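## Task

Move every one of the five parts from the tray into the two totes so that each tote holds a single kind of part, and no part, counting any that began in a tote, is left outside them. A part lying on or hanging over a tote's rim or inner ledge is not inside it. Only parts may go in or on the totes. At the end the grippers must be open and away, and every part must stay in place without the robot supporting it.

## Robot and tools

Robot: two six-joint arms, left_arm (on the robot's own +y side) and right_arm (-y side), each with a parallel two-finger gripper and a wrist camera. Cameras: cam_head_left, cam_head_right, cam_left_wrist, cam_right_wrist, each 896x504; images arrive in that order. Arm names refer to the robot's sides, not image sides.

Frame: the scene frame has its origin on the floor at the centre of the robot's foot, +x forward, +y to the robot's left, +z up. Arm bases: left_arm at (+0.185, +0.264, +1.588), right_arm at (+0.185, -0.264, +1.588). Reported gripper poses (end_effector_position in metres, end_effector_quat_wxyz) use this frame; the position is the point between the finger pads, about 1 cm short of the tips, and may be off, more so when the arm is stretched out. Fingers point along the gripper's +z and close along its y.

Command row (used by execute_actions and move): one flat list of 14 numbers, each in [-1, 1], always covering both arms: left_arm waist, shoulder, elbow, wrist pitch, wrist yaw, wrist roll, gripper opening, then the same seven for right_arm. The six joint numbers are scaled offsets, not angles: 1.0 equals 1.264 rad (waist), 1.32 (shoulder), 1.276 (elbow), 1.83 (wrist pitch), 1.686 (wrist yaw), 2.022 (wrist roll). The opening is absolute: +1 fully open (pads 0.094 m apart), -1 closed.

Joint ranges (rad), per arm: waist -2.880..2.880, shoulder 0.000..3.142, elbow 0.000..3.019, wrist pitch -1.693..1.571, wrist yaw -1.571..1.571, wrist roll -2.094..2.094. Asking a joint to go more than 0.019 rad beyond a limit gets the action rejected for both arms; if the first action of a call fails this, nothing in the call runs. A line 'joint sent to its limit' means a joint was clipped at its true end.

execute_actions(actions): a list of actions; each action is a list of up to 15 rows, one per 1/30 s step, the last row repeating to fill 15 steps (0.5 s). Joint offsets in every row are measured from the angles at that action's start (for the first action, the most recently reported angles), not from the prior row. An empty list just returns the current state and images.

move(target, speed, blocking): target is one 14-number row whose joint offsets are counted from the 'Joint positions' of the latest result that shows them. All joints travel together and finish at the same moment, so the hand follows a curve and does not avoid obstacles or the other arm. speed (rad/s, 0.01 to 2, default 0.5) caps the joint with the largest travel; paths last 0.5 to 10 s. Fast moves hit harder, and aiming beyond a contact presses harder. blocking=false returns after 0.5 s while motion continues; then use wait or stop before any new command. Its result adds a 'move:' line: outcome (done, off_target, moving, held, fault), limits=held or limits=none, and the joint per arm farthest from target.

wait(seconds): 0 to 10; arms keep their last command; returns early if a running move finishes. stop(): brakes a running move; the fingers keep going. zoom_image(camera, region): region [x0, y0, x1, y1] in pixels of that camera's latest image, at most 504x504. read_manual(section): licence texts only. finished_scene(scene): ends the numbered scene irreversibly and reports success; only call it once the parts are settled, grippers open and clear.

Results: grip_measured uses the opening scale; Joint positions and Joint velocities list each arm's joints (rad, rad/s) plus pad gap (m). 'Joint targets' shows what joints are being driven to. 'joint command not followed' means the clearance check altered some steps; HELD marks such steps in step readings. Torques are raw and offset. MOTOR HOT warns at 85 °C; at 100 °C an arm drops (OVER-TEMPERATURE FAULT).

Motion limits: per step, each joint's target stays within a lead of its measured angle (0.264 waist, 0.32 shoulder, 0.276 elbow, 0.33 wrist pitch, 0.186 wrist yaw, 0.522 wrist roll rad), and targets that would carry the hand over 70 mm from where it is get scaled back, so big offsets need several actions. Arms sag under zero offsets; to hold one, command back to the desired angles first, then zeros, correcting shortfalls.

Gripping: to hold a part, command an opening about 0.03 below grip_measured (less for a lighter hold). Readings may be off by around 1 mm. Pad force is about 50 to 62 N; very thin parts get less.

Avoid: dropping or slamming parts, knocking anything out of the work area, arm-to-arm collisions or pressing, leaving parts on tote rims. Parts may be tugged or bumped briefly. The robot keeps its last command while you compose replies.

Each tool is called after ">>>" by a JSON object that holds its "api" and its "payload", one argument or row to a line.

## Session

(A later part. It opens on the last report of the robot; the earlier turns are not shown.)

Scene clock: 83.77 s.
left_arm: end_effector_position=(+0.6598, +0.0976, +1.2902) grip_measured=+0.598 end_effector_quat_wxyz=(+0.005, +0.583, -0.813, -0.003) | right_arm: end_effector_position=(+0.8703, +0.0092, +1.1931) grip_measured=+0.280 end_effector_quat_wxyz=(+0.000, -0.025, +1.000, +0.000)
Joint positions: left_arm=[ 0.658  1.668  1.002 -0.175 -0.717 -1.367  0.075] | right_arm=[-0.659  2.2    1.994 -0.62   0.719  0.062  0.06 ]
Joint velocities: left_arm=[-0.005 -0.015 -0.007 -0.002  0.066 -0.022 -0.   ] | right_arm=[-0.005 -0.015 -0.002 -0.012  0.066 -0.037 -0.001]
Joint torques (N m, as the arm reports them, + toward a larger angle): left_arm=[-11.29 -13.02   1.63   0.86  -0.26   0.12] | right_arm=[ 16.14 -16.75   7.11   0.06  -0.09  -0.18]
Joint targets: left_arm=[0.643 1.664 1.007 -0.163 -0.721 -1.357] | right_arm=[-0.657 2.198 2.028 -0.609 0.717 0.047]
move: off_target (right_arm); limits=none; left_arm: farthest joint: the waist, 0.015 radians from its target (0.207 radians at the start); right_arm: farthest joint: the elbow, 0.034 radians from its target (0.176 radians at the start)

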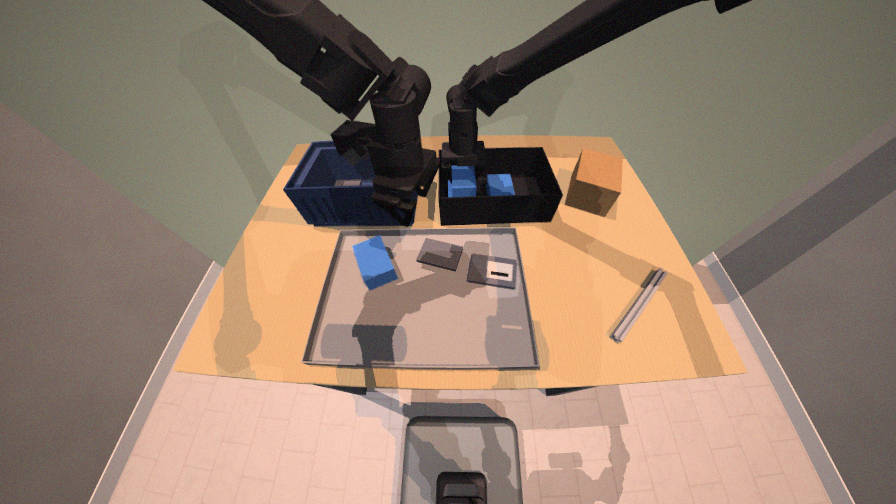

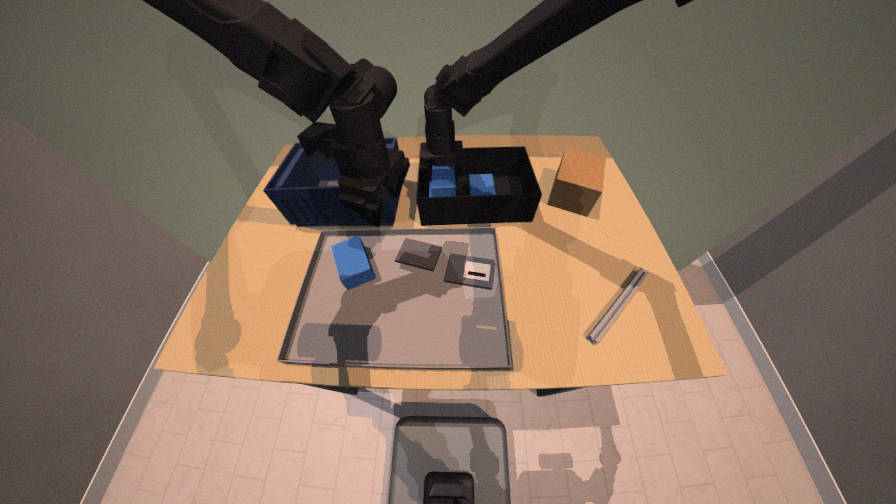

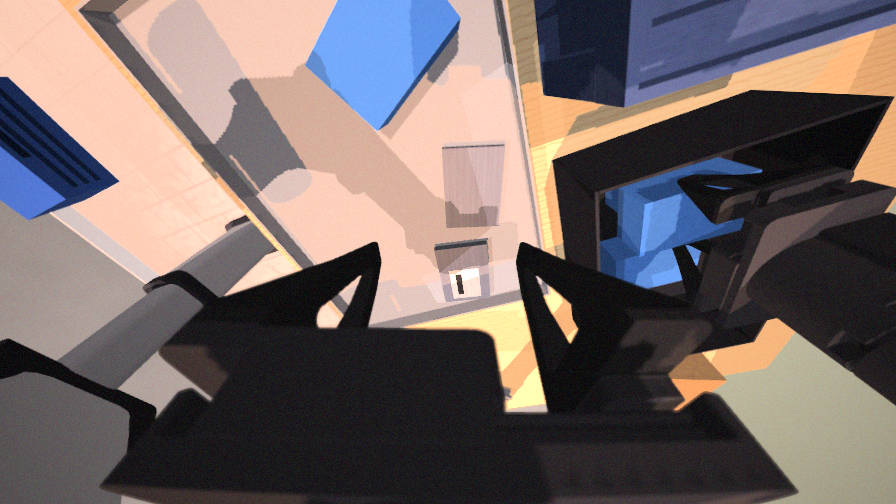

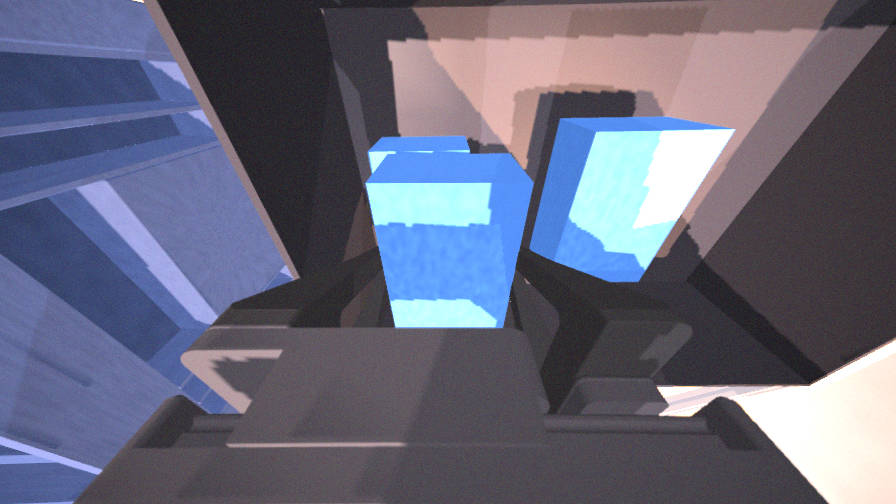

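>>> {"api": "execute_actions", "payload": {
  "actions": [
    [[-0.0111,-0.0012,0.0053,0.0072,-0.0021,0.0051,0.62,0.001,0.0002,0.0286,0.0062,-0.0014,-0.0076,0.21],[-0.0089,0.0038,0.0092,0.0089,-0.0011,0.0056,0.64,0.0003,0.002,0.0305,0.0064,-0.0016,-0.0078,0.21],[-0.0056,0.0115,0.0152,0.0115,0.0003,0.0064,0.66,-0.0003,0.0037,0.0325,0.0066,-0.0017,-0.008,0.21],[-0.0012,0.0215,0.0229,0.0149,0.0022,0.0075,0.68,-0.0009,0.0055,0.0345,0.0068,-0.0019,-0.0082,0.21],[0.0039,0.0331,0.0319,0.0189,0.0044,0.0088,0.7,-0.0016,0.0072,0.0364,0.007,-0.0021,-0.0084,0.21],[0.0096,0.0461,0.042,0.0233,0.0068,0.0101,0.7,-0.0022,0.0089,0.0384,0.0071,-0.0023,-0.0086,0.21],[0.0156,0.0597,0.0526,0.028,0.0093,0.0116,0.7,-0.0028,0.0107,0.0403,0.0073,-0.0025,-0.0088,0.21],[0.0217,0.0737,0.0634,0.0327,0.012,0.0131,0.7,-0.0034,0.0124,0.0423,0.0075,-0.0026,-0.009,0.21],[0.0276,0.0873,0.074,0.0374,0.0145,0.0146,0.7,-0.0041,0.0142,0.0423,0.0077,-0.0028,-0.0092,0.21],[0.0333,0.1003,0.0841,0.0418,0.0169,0.0159,0.7,-0.0047,0.0159,0.0423,0.0079,-0.003,-0.0094,0.21],[0.0384,0.112,0.0932,0.0458,0.0191,0.0172,0.7,-0.0047,0.0159,0.0423,0.0079,-0.003,-0.0094,0.21],[0.0428,0.1219,0.1008,0.0492,0.021,0.0183,0.7,-0.0047,0.0159,0.0423,0.0079,-0.003,-0.0094,0.21],[0.0461,0.1296,0.1068,0.0518,0.0224,0.0191,0.7,-0.0047,0.0159,0.0423,0.0079,-0.003,-0.0094,0.21],[0.0483,0.1346,0.1107,0.0535,0.0234,0.0196,0.7,-0.0047,0.0159,0.0423,0.0079,-0.003,-0.0094,0.21],[0.0491,0.1364,0.1121,0.0541,0.0237,0.0198,0.7,-0.0047,0.0159,0.0423,0.0079,-0.003,-0.0094,0.21]]
  ]
}}

>>> {"api": "wait", "payload": {
  "seconds": 0.3
}}

Scene clock: 90.70 s.
left_arm: end_effector_position=(+0.6788, +0.0724, +1.2294) grip_measured=+0.698 end_effector_quat_wxyz=(+0.001, +0.595, -0.803, +0.004) | right_arm: end_effector_position=(+0.8753, +0.0119, +1.1903) grip_measured=+0.280 end_effector_quat_wxyz=(+0.005, -0.023, +1.000, +0.002)
Joint positions: left_arm=[ 0.703  1.839  1.137 -0.092 -0.681 -1.343  0.08 ] | right_arm=[-0.66   2.213  2.016 -0.615  0.716  0.058  0.06 ]
Joint velocities: left_arm=[ 0.2    0.357  0.115  0.09   0.022  0.007 -0.   ] | right_arm=[-0.005  0.024 -0.017 -0.022  0.051 -0.037 -0.001]
Joint torques (N m, as the arm reports them, + toward a larger angle): left_arm=[-10.04 -14.81   0.74   0.59  -0.03   0.12] | right_arm=[ 16.1  -15.95   6.99   0.01  -0.11  -0.2 ]
Joint targets: left_arm=[0.720 1.848 1.145 -0.076 -0.677 -1.327] | right_arm=[-0.665 2.221 2.048 -0.605 0.714 0.043]
Step readings (joint positions):
0: left_arm=[0.658 1.668 1.002 -0.175 -0.717 -1.367] | right_arm=[-0.659 2.200 1.994 -0.620 0.719 0.061]
1: left_arm=[0.658 1.668 1.002 -0.175 -0.717 -1.367] | right_arm=[-0.659 2.200 1.994 -0.620 0.719 0.061]
2: left_arm=[0.658 1.668 1.002 -0.175 -0.717 -1.366] | right_arm=[-0.659 2.200 1.994 -0.620 0.719 0.061]
4: left_arm=[0.658 1.671 1.005 -0.170 -0.717 -1.365] | right_arm=[-0.659 2.200 1.997 -0.620 0.718 0.060]
8: left_arm=[0.661 1.713 1.047 -0.144 -0.705 -1.359] | right_arm=[-0.659 2.206 2.009 -0.618 0.717 0.059]
15: Joint positions above

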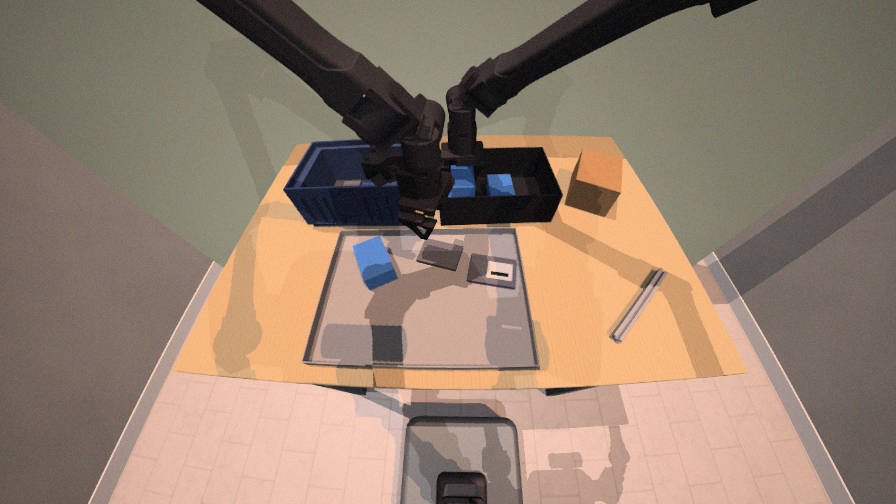

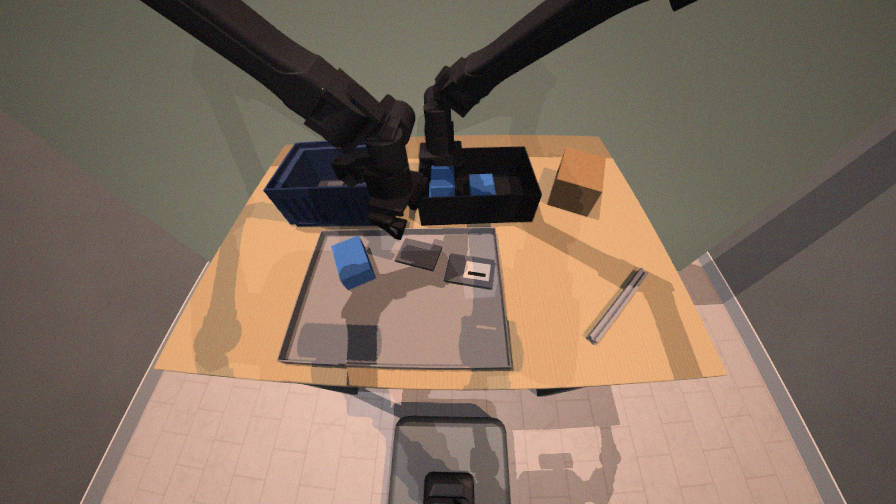

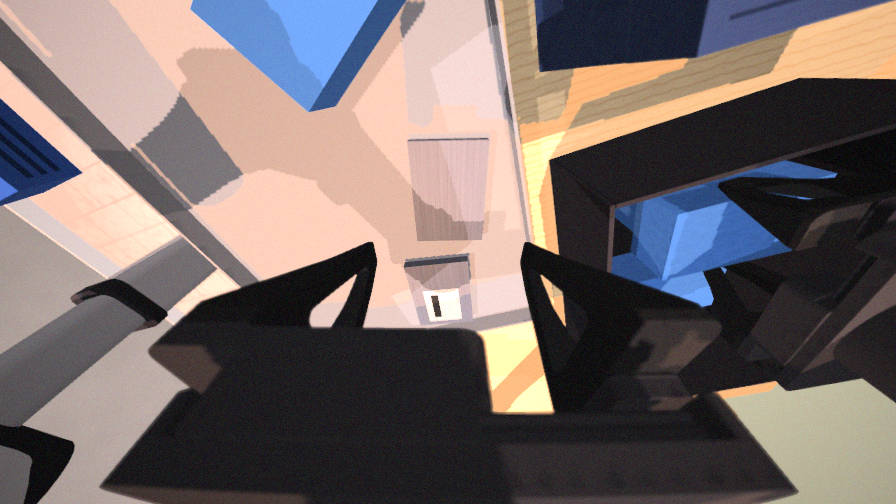

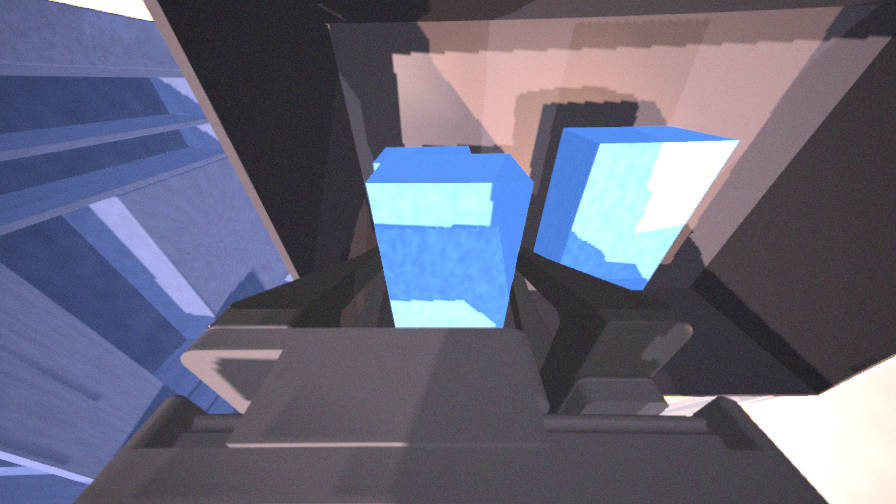

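Scene clock: 91.00 s.
left_arm: end_effector_position=(+0.6687, +0.0761, +1.2159) grip_measured=+0.698 end_effector_quat_wxyz=(+0.006, +0.592, -0.806, -0.007) | right_arm: end_effector_position=(+0.8730, +0.0126, +1.1879) grip_measured=+0.280 end_effector_quat_wxyz=(+0.003, -0.024, +1.000, +0.001)
Joint positions: left_arm=[ 0.72   1.864  1.14  -0.088 -0.68  -1.337  0.08 ] | right_arm=[-0.661  2.217  2.016 -0.615  0.716  0.057  0.06 ]
Joint velocities: left_arm=[-0.005 -0.015 -0.002 -0.027  0.022  0.007 -0.001] | right_arm=[-0.005 -0.024 -0.007 -0.027  0.037  0.007  0.   ]
Joint torques (N m, as the arm reports them, + toward a larger angle): left_arm=[-11.3  -15.     0.99   0.75  -0.01   0.1 ] | right_arm=[ 15.93 -16.52   6.98  -0.03  -0.12  -0.2 ]
Joint targets: left_arm=[0.720 1.848 1.145 -0.076 -0.677 -1.327] | right_arm=[-0.665 2.221 2.048 -0.605 0.714 0.042]
wait: 0.30 s; no rest

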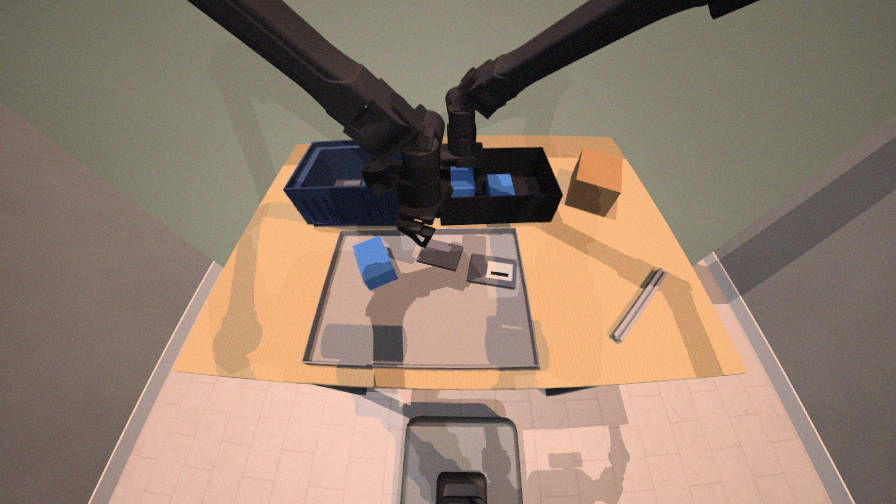

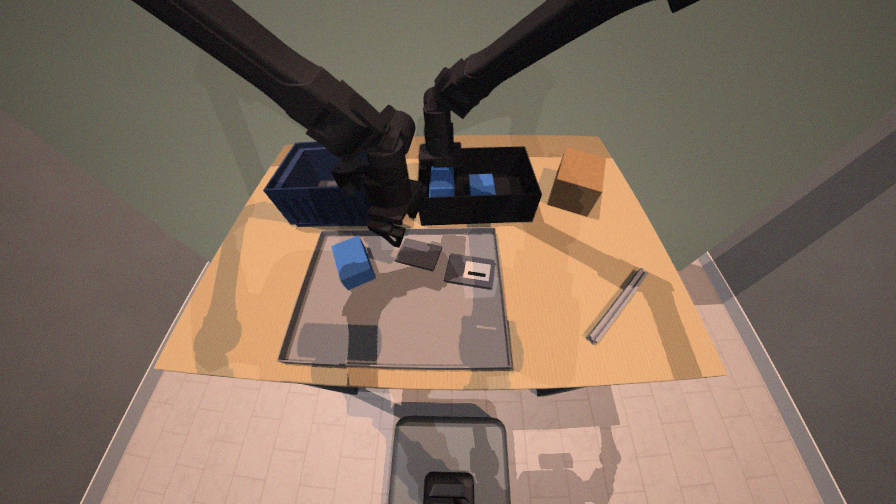

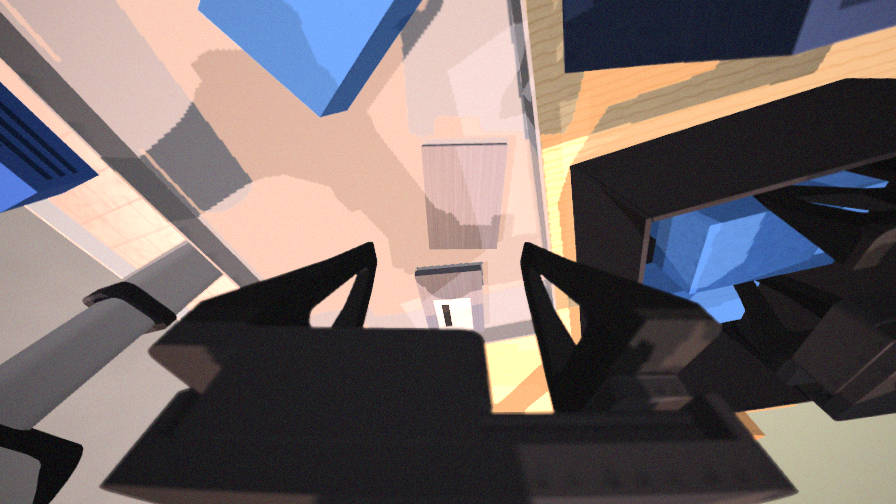

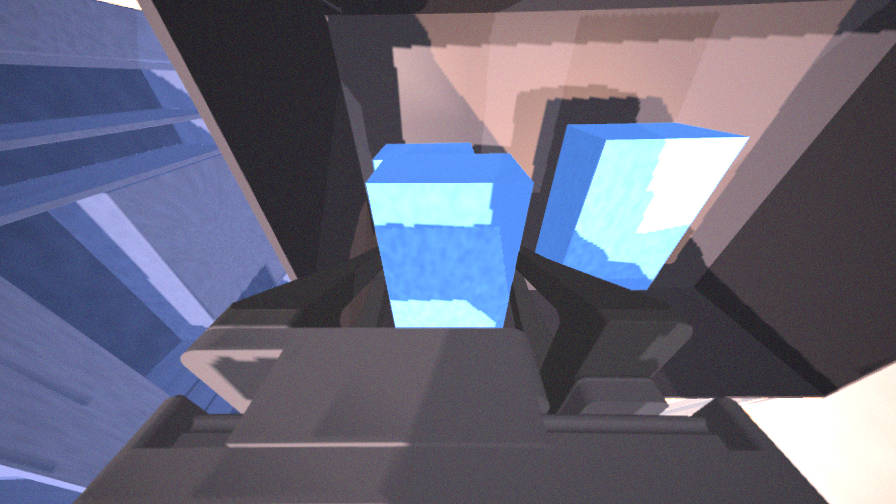

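>>> {"api": "execute_actions", "payload": {
  "actions": [
    [[0.0005,-0.0105,0.0052,0.0072,0.0021,0.0051,0.7,-0.0032,0.0045,0.0251,0.0055,-0.0012,-0.0074,0.21],[0.0017,-0.006,0.0088,0.0089,0.0028,0.0056,0.7,-0.0032,0.006,0.0251,0.0055,-0.0012,-0.0074,0.21],[0.0037,0.0011,0.0143,0.0115,0.004,0.0064,0.7,-0.0032,0.0076,0.0251,0.0055,-0.0012,-0.0074,0.21],[0.0062,0.0101,0.0215,0.0148,0.0055,0.0074,0.7,-0.0032,0.0076,0.0251,0.0055,-0.0012,-0.0074,0.21],[0.0092,0.0207,0.0299,0.0188,0.0073,0.0086,0.7,-0.0032,0.0076,0.0251,0.0055,-0.0012,-0.0074,0.21],[0.0125,0.0324,0.0392,0.0231,0.0092,0.0099,0.7,-0.0032,0.0076,0.0251,0.0055,-0.0012,-0.0074,0.21],[0.016,0.0448,0.049,0.0278,0.0113,0.0113,0.7,-0.0032,0.0076,0.0251,0.0055,-0.0012,-0.0074,0.21],[0.0196,0.0575,0.0591,0.0325,0.0134,0.0128,0.7,-0.0032,0.0076,0.0251,0.0055,-0.0012,-0.0074,0.21],[0.0231,0.0699,0.0689,0.0371,0.0155,0.0142,0.7,-0.0032,0.0076,0.0251,0.0055,-0.0012,-0.0074,0.21],[0.0264,0.0816,0.0782,0.0414,0.0174,0.0155,0.7,-0.0032,0.0076,0.0251,0.0055,-0.0012,-0.0074,0.25],[0.0294,0.0923,0.0866,0.0454,0.0192,0.0167,0.7,-0.0032,0.0076,0.0251,0.0055,-0.0012,-0.0074,0.29],[0.0319,0.1012,0.0938,0.0487,0.0207,0.0177,0.7,-0.0032,0.0076,0.0251,0.0055,-0.0012,-0.0074,0.33],[0.0339,0.1082,0.0993,0.0513,0.0219,0.0185,0.7,-0.0032,0.0076,0.0251,0.0055,-0.0012,-0.0074,0.37],[0.0351,0.1128,0.1029,0.053,0.0226,0.019,0.7,-0.0032,0.0076,0.0251,0.0055,-0.0012,-0.0074,0.41],[0.0356,0.1144,0.1042,0.0536,0.0229,0.0192,0.7,-0.0032,0.0076,0.0251,0.0055,-0.0012,-0.0074,0.43]]
  ]
}}

>>> {"api": "wait", "payload": {
  "seconds": 0.3
}}

Scene clock: 93.50 s.
left_arm: end_effector_position=(+0.6914, +0.0548, +1.1660) grip_measured=+0.698 end_effector_quat_wxyz=(-0.008, +0.608, -0.794, +0.013) | right_arm: end_effector_position=(+0.8700, +0.0144, +1.1854) grip_measured=+0.417 end_effector_quat_wxyz=(+0.001, -0.026, +1.000, +0.001)
Joint positions: left_arm=[ 0.75   1.999  1.268 -0.005 -0.646 -1.314  0.08 ] | right_arm=[-0.661  2.223  2.016 -0.615  0.716  0.057  0.067]
Joint velocities: left_arm=[ 0.112  0.337  0.09   0.115  0.007 -0.007  0.   ] | right_arm=[-0.005 -0.015 -0.022  0.007  0.022  0.007  0.024]
Joint torques (N m, as the arm reports them, + toward a larger angle): left_arm=[-11.92 -15.06   0.38   0.69   0.01   0.06] | right_arm=[ 15.86 -16.57   6.9    0.02  -0.09  -0.2 ]
Joint targets: left_arm=[0.765 2.015 1.273 0.010 -0.642 -1.298] | right_arm=[-0.665 2.227 2.048 -0.605 0.714 0.042]
Step readings (joint positions):
0: left_arm=[0.720 1.864 1.140 -0.088 -0.680 -1.336] | right_arm=[-0.661 2.217 2.016 -0.615 0.716 0.057]
1: left_arm=[0.720 1.864 1.140 -0.088 -0.680 -1.336] | right_arm=[-0.661 2.217 2.016 -0.615 0.716 0.057]
2: left_arm=[0.720 1.864 1.140 -0.087 -0.680 -1.336] | right_arm=[-0.661 2.217 2.016 -0.615 0.716 0.057]
4: left_arm=[0.720 1.865 1.143 -0.083 -0.677 -1.335] | right_arm=[-0.661 2.218 2.016 -0.615 0.716 0.057]
8: left_arm=[0.723 1.893 1.183 -0.057 -0.665 -1.329] | right_arm=[-0.661 2.220 2.016 -0.615 0.716 0.057]
15: Joint positions above

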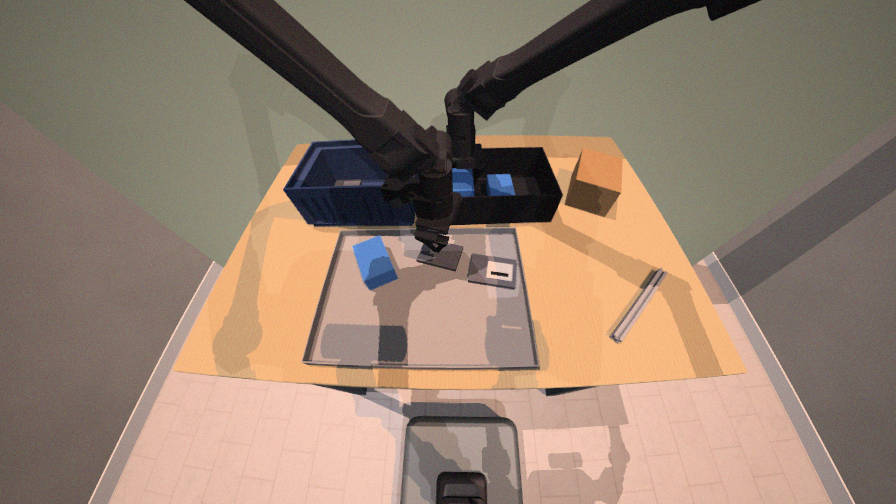

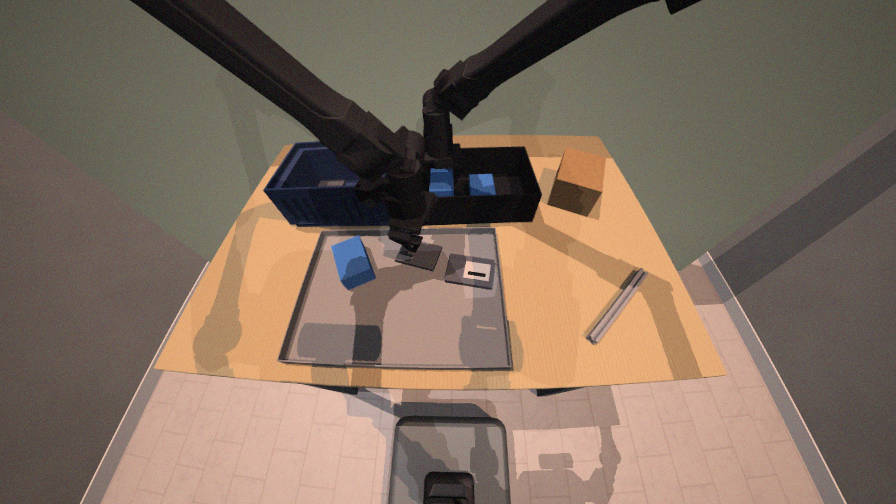

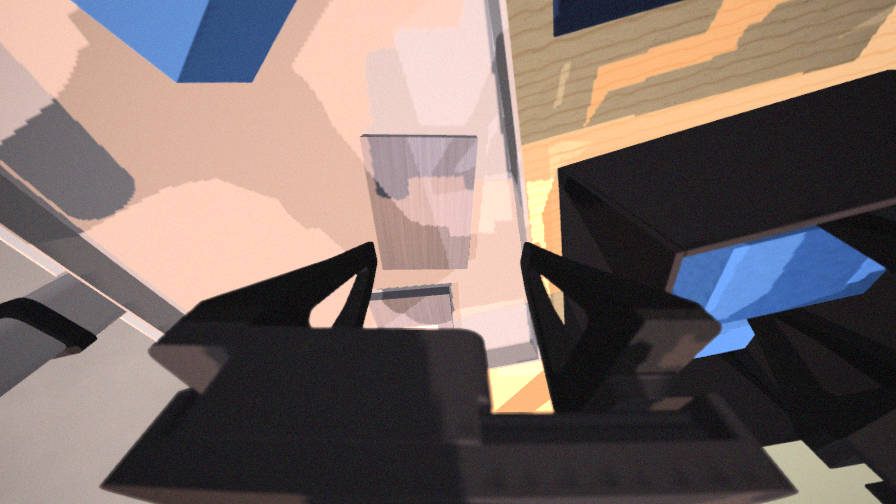

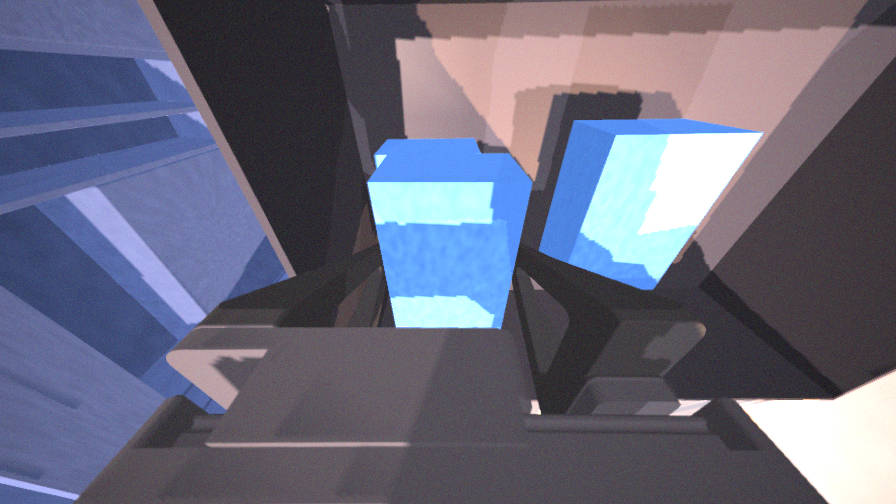

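Scene clock: 93.80 s.
left_arm: end_effector_position=(+0.6759, +0.0546, +1.1522) grip_measured=+0.698 end_effector_quat_wxyz=(-0.001, +0.603, -0.798, +0.002) | right_arm: end_effector_position=(+0.8700, +0.0144, +1.1854) grip_measured=+0.429 end_effector_quat_wxyz=(+0.001, -0.026, +1.000, +0.001)
Joint positions: left_arm=[ 0.762  2.03   1.27  -0.001 -0.645 -1.309  0.08 ] | right_arm=[-0.661  2.223  2.016 -0.615  0.716  0.057  0.067]
Joint velocities: left_arm=[-0.024 -0.005 -0.007 -0.002  0.11  -0.037 -0.001] | right_arm=[-0.015 -0.024 -0.012 -0.002 -0.095 -0.081 -0.001]
Joint torques (N m, as the arm reports them, + toward a larger angle): left_arm=[-11.47 -15.81   0.3    0.87   0.02   0.12] | right_arm=[ 15.88 -16.22   6.95  -0.01  -0.09  -0.2 ]
Joint targets: left_arm=[0.765 2.015 1.273 0.010 -0.642 -1.298] | right_arm=[-0.665 2.227 2.048 -0.605 0.714 0.042]
wait: 0.30 s; no rest

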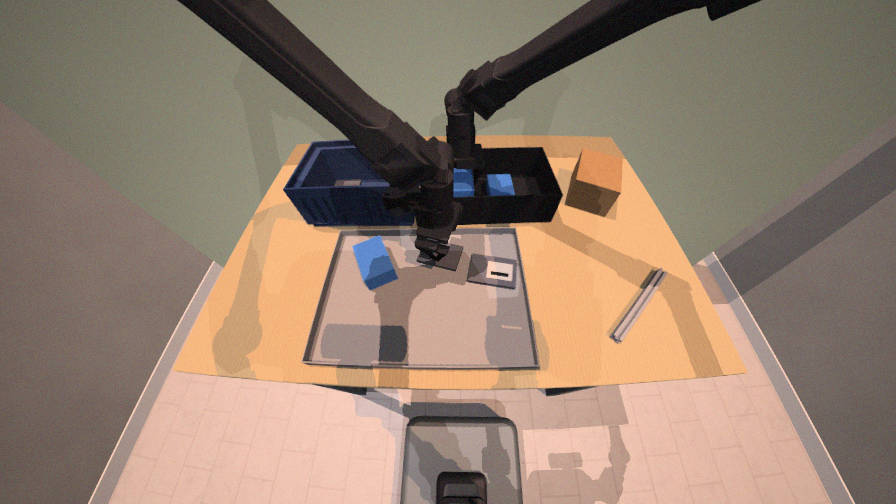

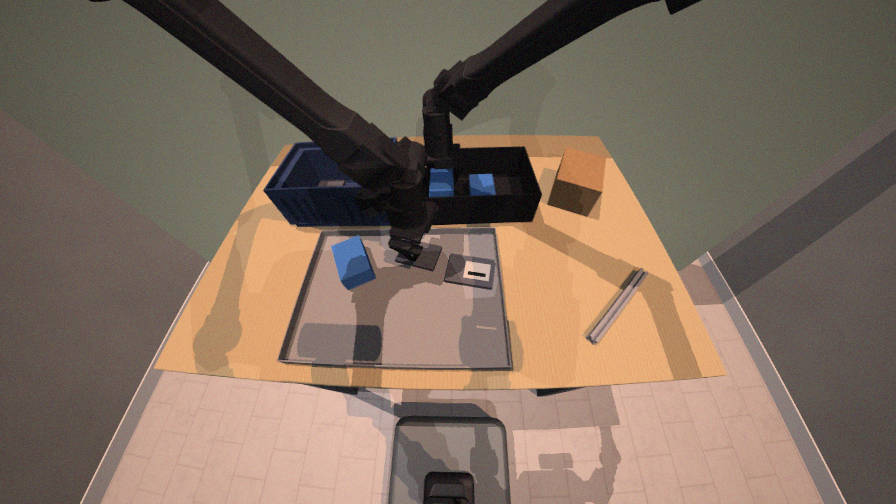

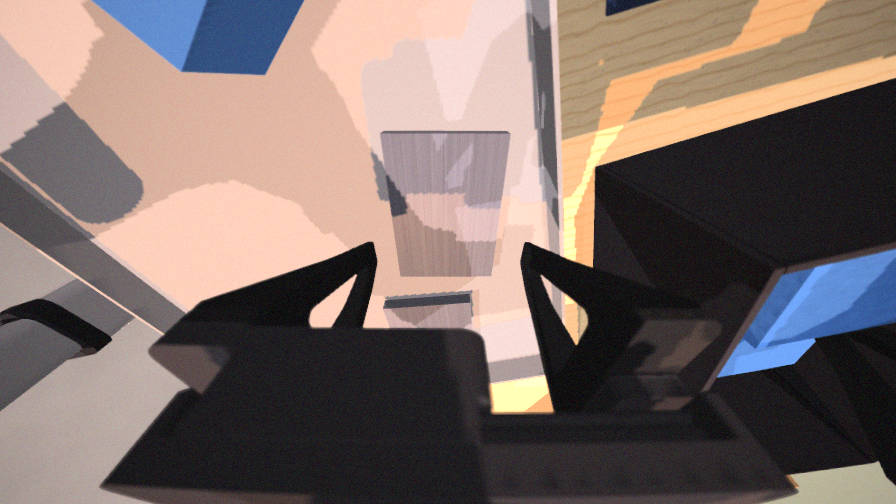

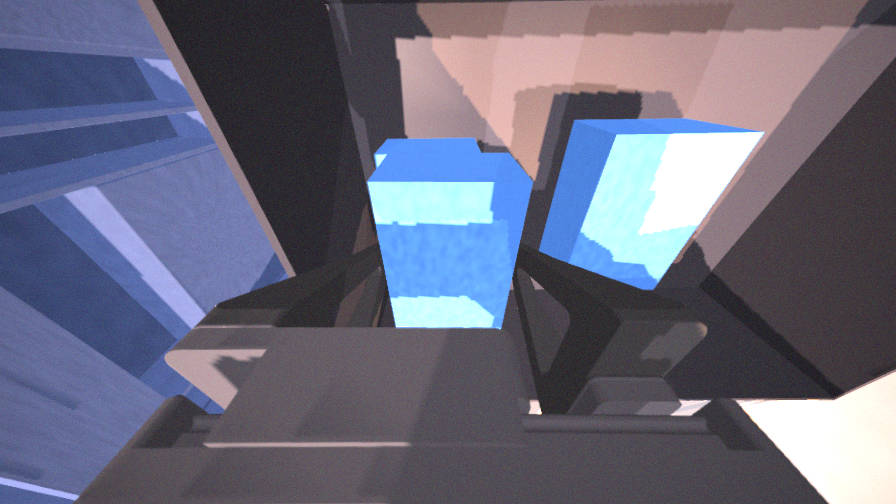

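>>> {"api": "execute_actions", "payload": {
  "actions": [
    [[0.0049,-0.0066,0.0035,0.006,0.0018,0.0054,0.7,0.0086,-0.0051,0.022,0.003,0,-0.004,0.43],[0.0056,-0.0015,0.0035,0.006,0.0018,0.0054,0.7,0.0183,-0.0143,0.0185,0,0.001,0,0.43],[0.0066,0.0032,0.0039,0.0061,0.0019,0.0055,0.7,0.0229,-0.0227,0.0141,-0.0034,0.0023,0.0044,0.43],[0.0079,0.0055,0.0049,0.0063,0.0022,0.0058,0.7,0.0262,-0.029,0.0079,-0.0072,0.0036,0.0089,0.43],[0.0094,0.0081,0.0065,0.0067,0.0027,0.0063,0.7,0.0301,-0.0363,0.0003,-0.0091,0.0049,0.0106,0.43],[0.011,0.0109,0.0085,0.0072,0.0034,0.0068,0.7,0.0344,-0.0444,-0.008,-0.0115,0.0067,0.0129,0.43],[0.0128,0.014,0.0109,0.0078,0.0042,0.0075,0.7,0.039,-0.053,-0.0169,-0.0144,0.0087,0.0155,0.43],[0.0146,0.0171,0.0136,0.0085,0.005,0.0083,0.7,0.0437,-0.0618,-0.0238,-0.0176,0.011,0.0184,0.43],[0.0164,0.0202,0.0164,0.0092,0.0059,0.0091,0.7,0.0483,-0.0704,-0.0311,-0.021,0.0133,0.0214,0.43],[0.018,0.023,0.0193,0.0099,0.0068,0.0099,0.7,0.0526,-0.0785,-0.0386,-0.0244,0.0158,0.0246,0.43],[0.0196,0.0257,0.0221,0.0106,0.0077,0.0107,0.7,0.0565,-0.0859,-0.0459,-0.0278,0.0181,0.0276,0.43],[0.0208,0.0279,0.0248,0.0113,0.0085,0.0115,0.7,0.0598,-0.0921,-0.0528,-0.031,0.0204,0.0305,0.43],[0.0218,0.0296,0.0272,0.0119,0.0093,0.0122,0.7,0.0624,-0.0969,-0.0591,-0.0339,0.0224,0.0331,0.43],[0.0225,0.0307,0.0293,0.0124,0.01,0.0128,0.7,0.0641,-0.1001,-0.0647,-0.0365,0.0243,0.0355,0.43],[0.0227,0.0311,0.0322,0.0131,0.0109,0.0136,0.7,0.0647,-0.1012,-0.0721,-0.0399,0.0267,0.0386,0.43]]
  ]
}}

>>> {"api": "wait", "payload": {
  "seconds": 0.3
}}

Scene clock: 101.13 s.
left_arm: end_effector_position=(+0.6759, +0.0534, +1.1366) grip_measured=+0.698 end_effector_quat_wxyz=(+0.000, +0.602, -0.798, +0.002) | right_arm: end_effector_position=(+0.8738, +0.0118, +1.2407) grip_measured=+0.429 end_effector_quat_wxyz=(+0.003, -0.029, +1.000, -0.002)
Joint positions: left_arm=[ 0.777  2.064  1.3    0.008 -0.632 -1.296  0.08 ] | right_arm=[-0.612  2.126  1.944 -0.669  0.755  0.098  0.067]
Joint velocities: left_arm=[0.073 0.103 0.061 0.017 0.095 0.022 0.001] | right_arm=[ 0.2   -0.337 -0.168 -0.115  0.11   0.066 -0.001]
Joint torques (N m, as the arm reports them, + toward a larger angle): left_arm=[-10.49 -14.39   0.5    0.92   0.05   0.06] | right_arm=[ 18.27 -17.99   3.51  -0.59   0.11   0.05]
Joint targets: left_arm=[0.790 2.071 1.311 0.022 -0.627 -1.281] | right_arm=[-0.579 2.089 1.924 -0.689 0.761 0.134]
Step readings (joint positions):
0: left_arm=[0.762 2.030 1.270 -0.001 -0.645 -1.307] | right_arm=[-0.661 2.223 2.016 -0.615 0.716 0.057]
1: left_arm=[0.762 2.030 1.270 -0.001 -0.645 -1.307] | right_arm=[-0.661 2.223 2.016 -0.615 0.716 0.057]
2: left_arm=[0.762 2.030 1.270 -0.001 -0.645 -1.307] | right_arm=[-0.661 2.223 2.016 -0.615 0.716 0.057]
4: left_arm=[0.762 2.030 1.270 -0.001 -0.645 -1.307] | right_arm=[-0.660 2.222 2.016 -0.616 0.718 0.057]
8: left_arm=[0.763 2.035 1.276 -0.001 -0.642 -1.305] | right_arm=[-0.654 2.206 2.003 -0.629 0.729 0.065]
15: Joint positions above

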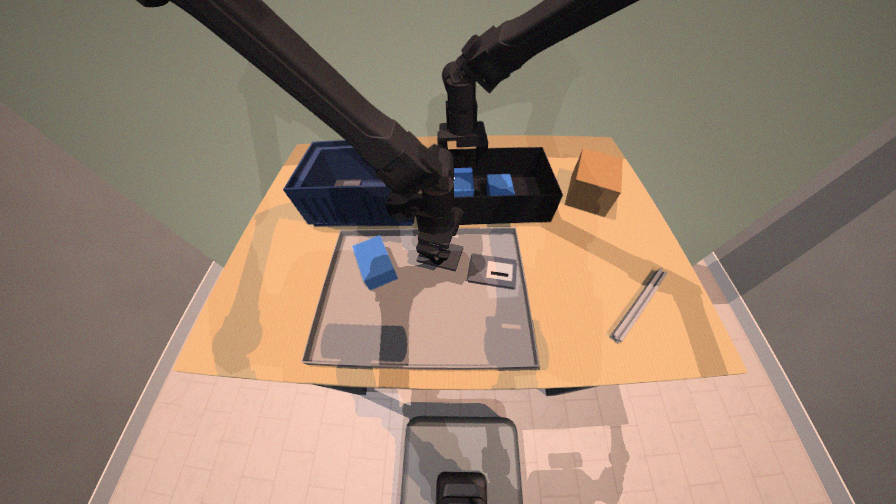

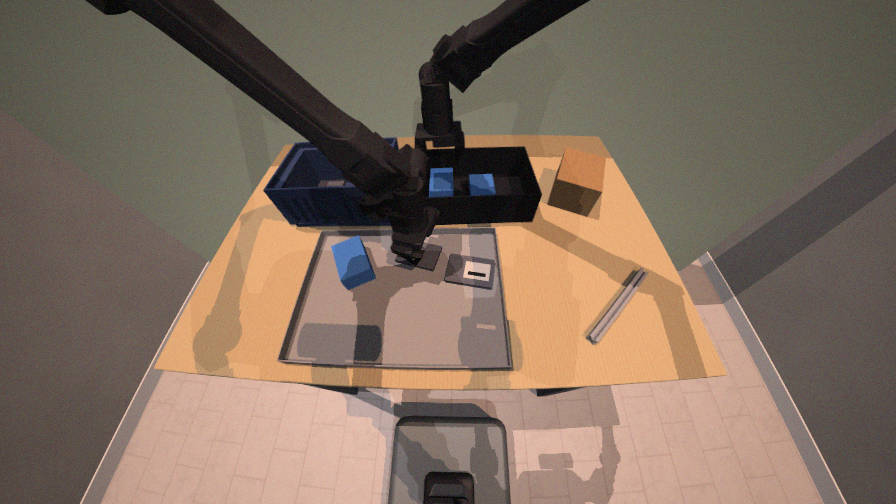

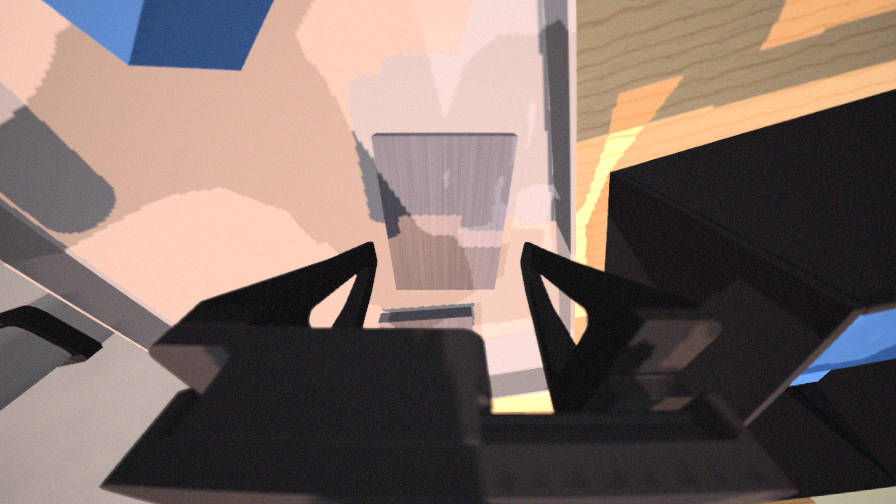

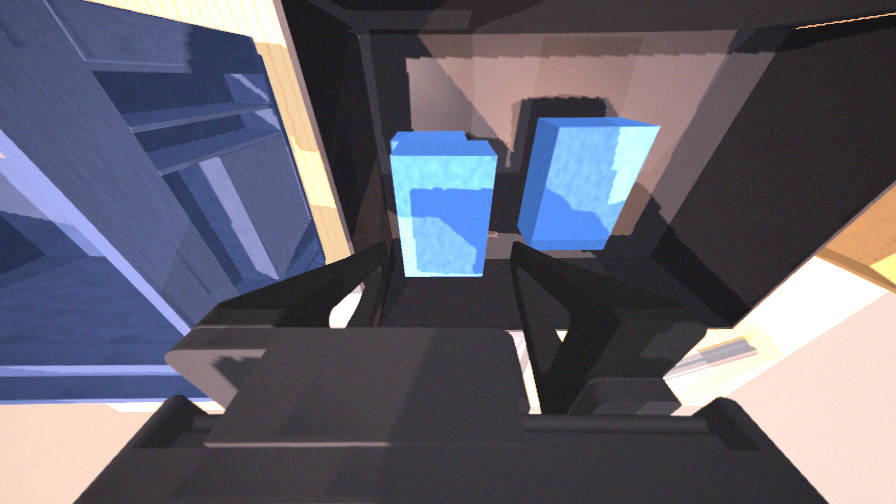

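Scene clock: 101.43 s.
left_arm: end_effector_position=(+0.6751, +0.0556, +1.1323) grip_measured=+0.698 end_effector_quat_wxyz=(+0.000, +0.602, -0.799, +0.000) | right_arm: end_effector_position=(+0.8823, +0.0159, +1.2652) grip_measured=+0.429 end_effector_quat_wxyz=(+0.012, -0.022, +1.000, +0.006)
Joint positions: left_arm=[ 0.783  2.07   1.305  0.009 -0.631 -1.291  0.08 ] | right_arm=[-0.587  2.094  1.933 -0.678  0.759  0.117  0.067]
Joint velocities: left_arm=[-0.005 -0.024  0.017 -0.007 -0.051 -0.007 -0.   ] | right_arm=[-0.015 -0.005 -0.061 -0.027 -0.022  0.007 -0.002]
Joint torques (N m, as the arm reports them, + toward a larger angle): left_arm=[-11.24 -14.72   0.32   0.94   0.03   0.1 ] | right_arm=[ 17.12 -16.86   3.96  -0.54   0.1    0.05]
Joint targets: left_arm=[0.790 2.071 1.311 0.022 -0.627 -1.281] | right_arm=[-0.579 2.089 1.924 -0.689 0.761 0.135]
wait: 0.30 s; no rest

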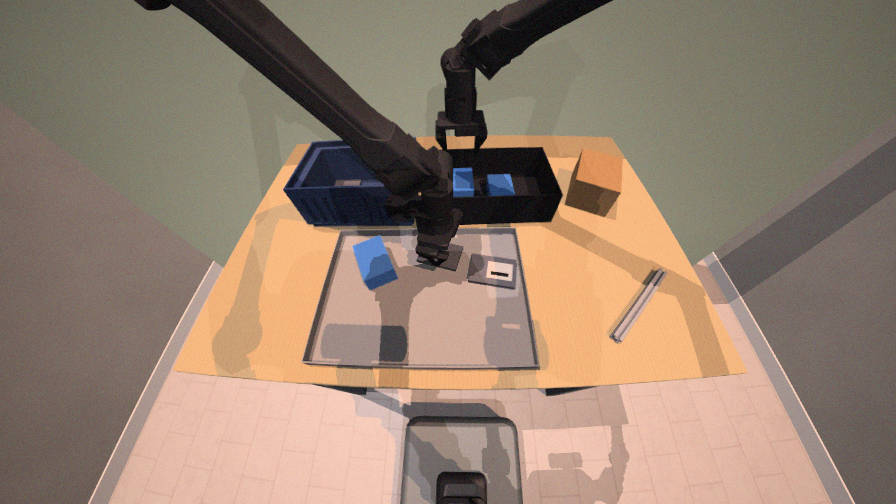

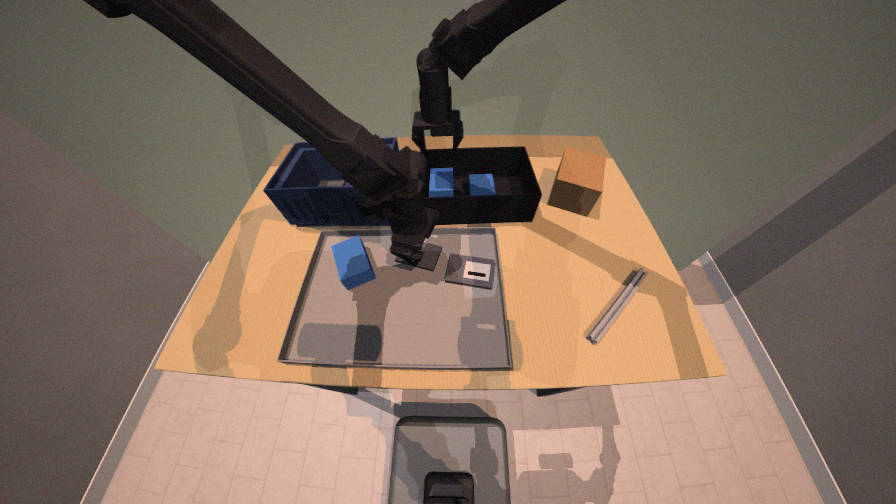

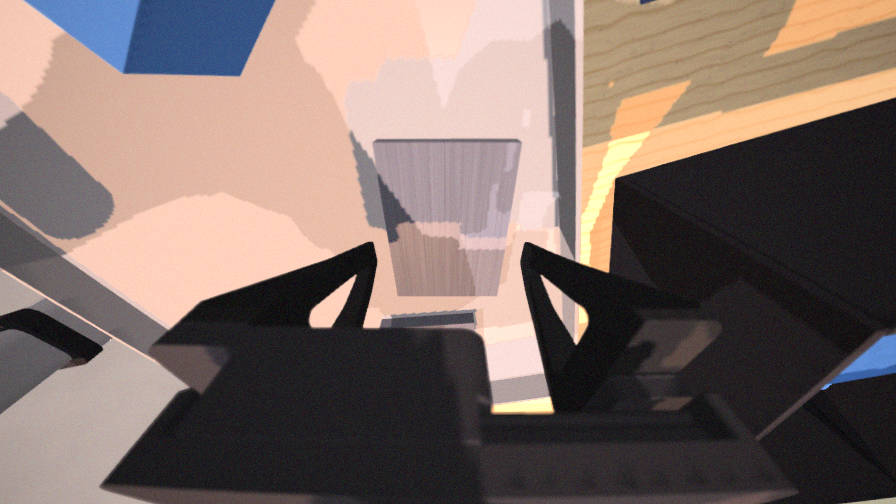

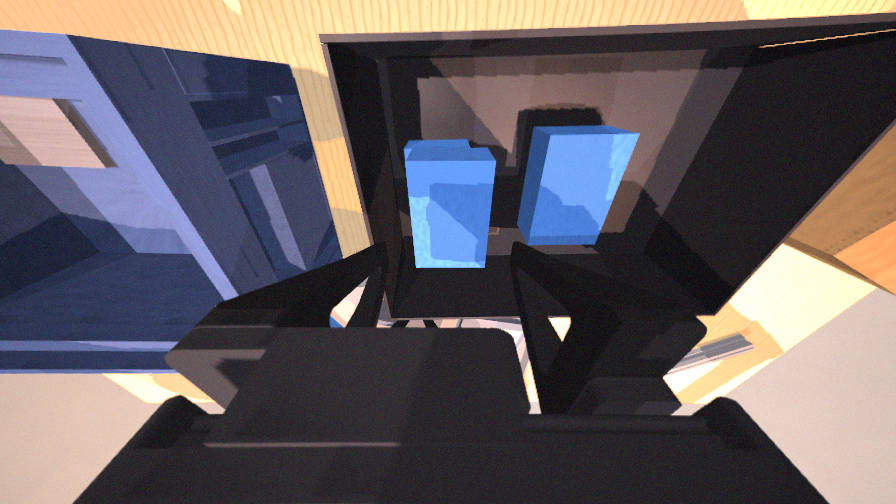

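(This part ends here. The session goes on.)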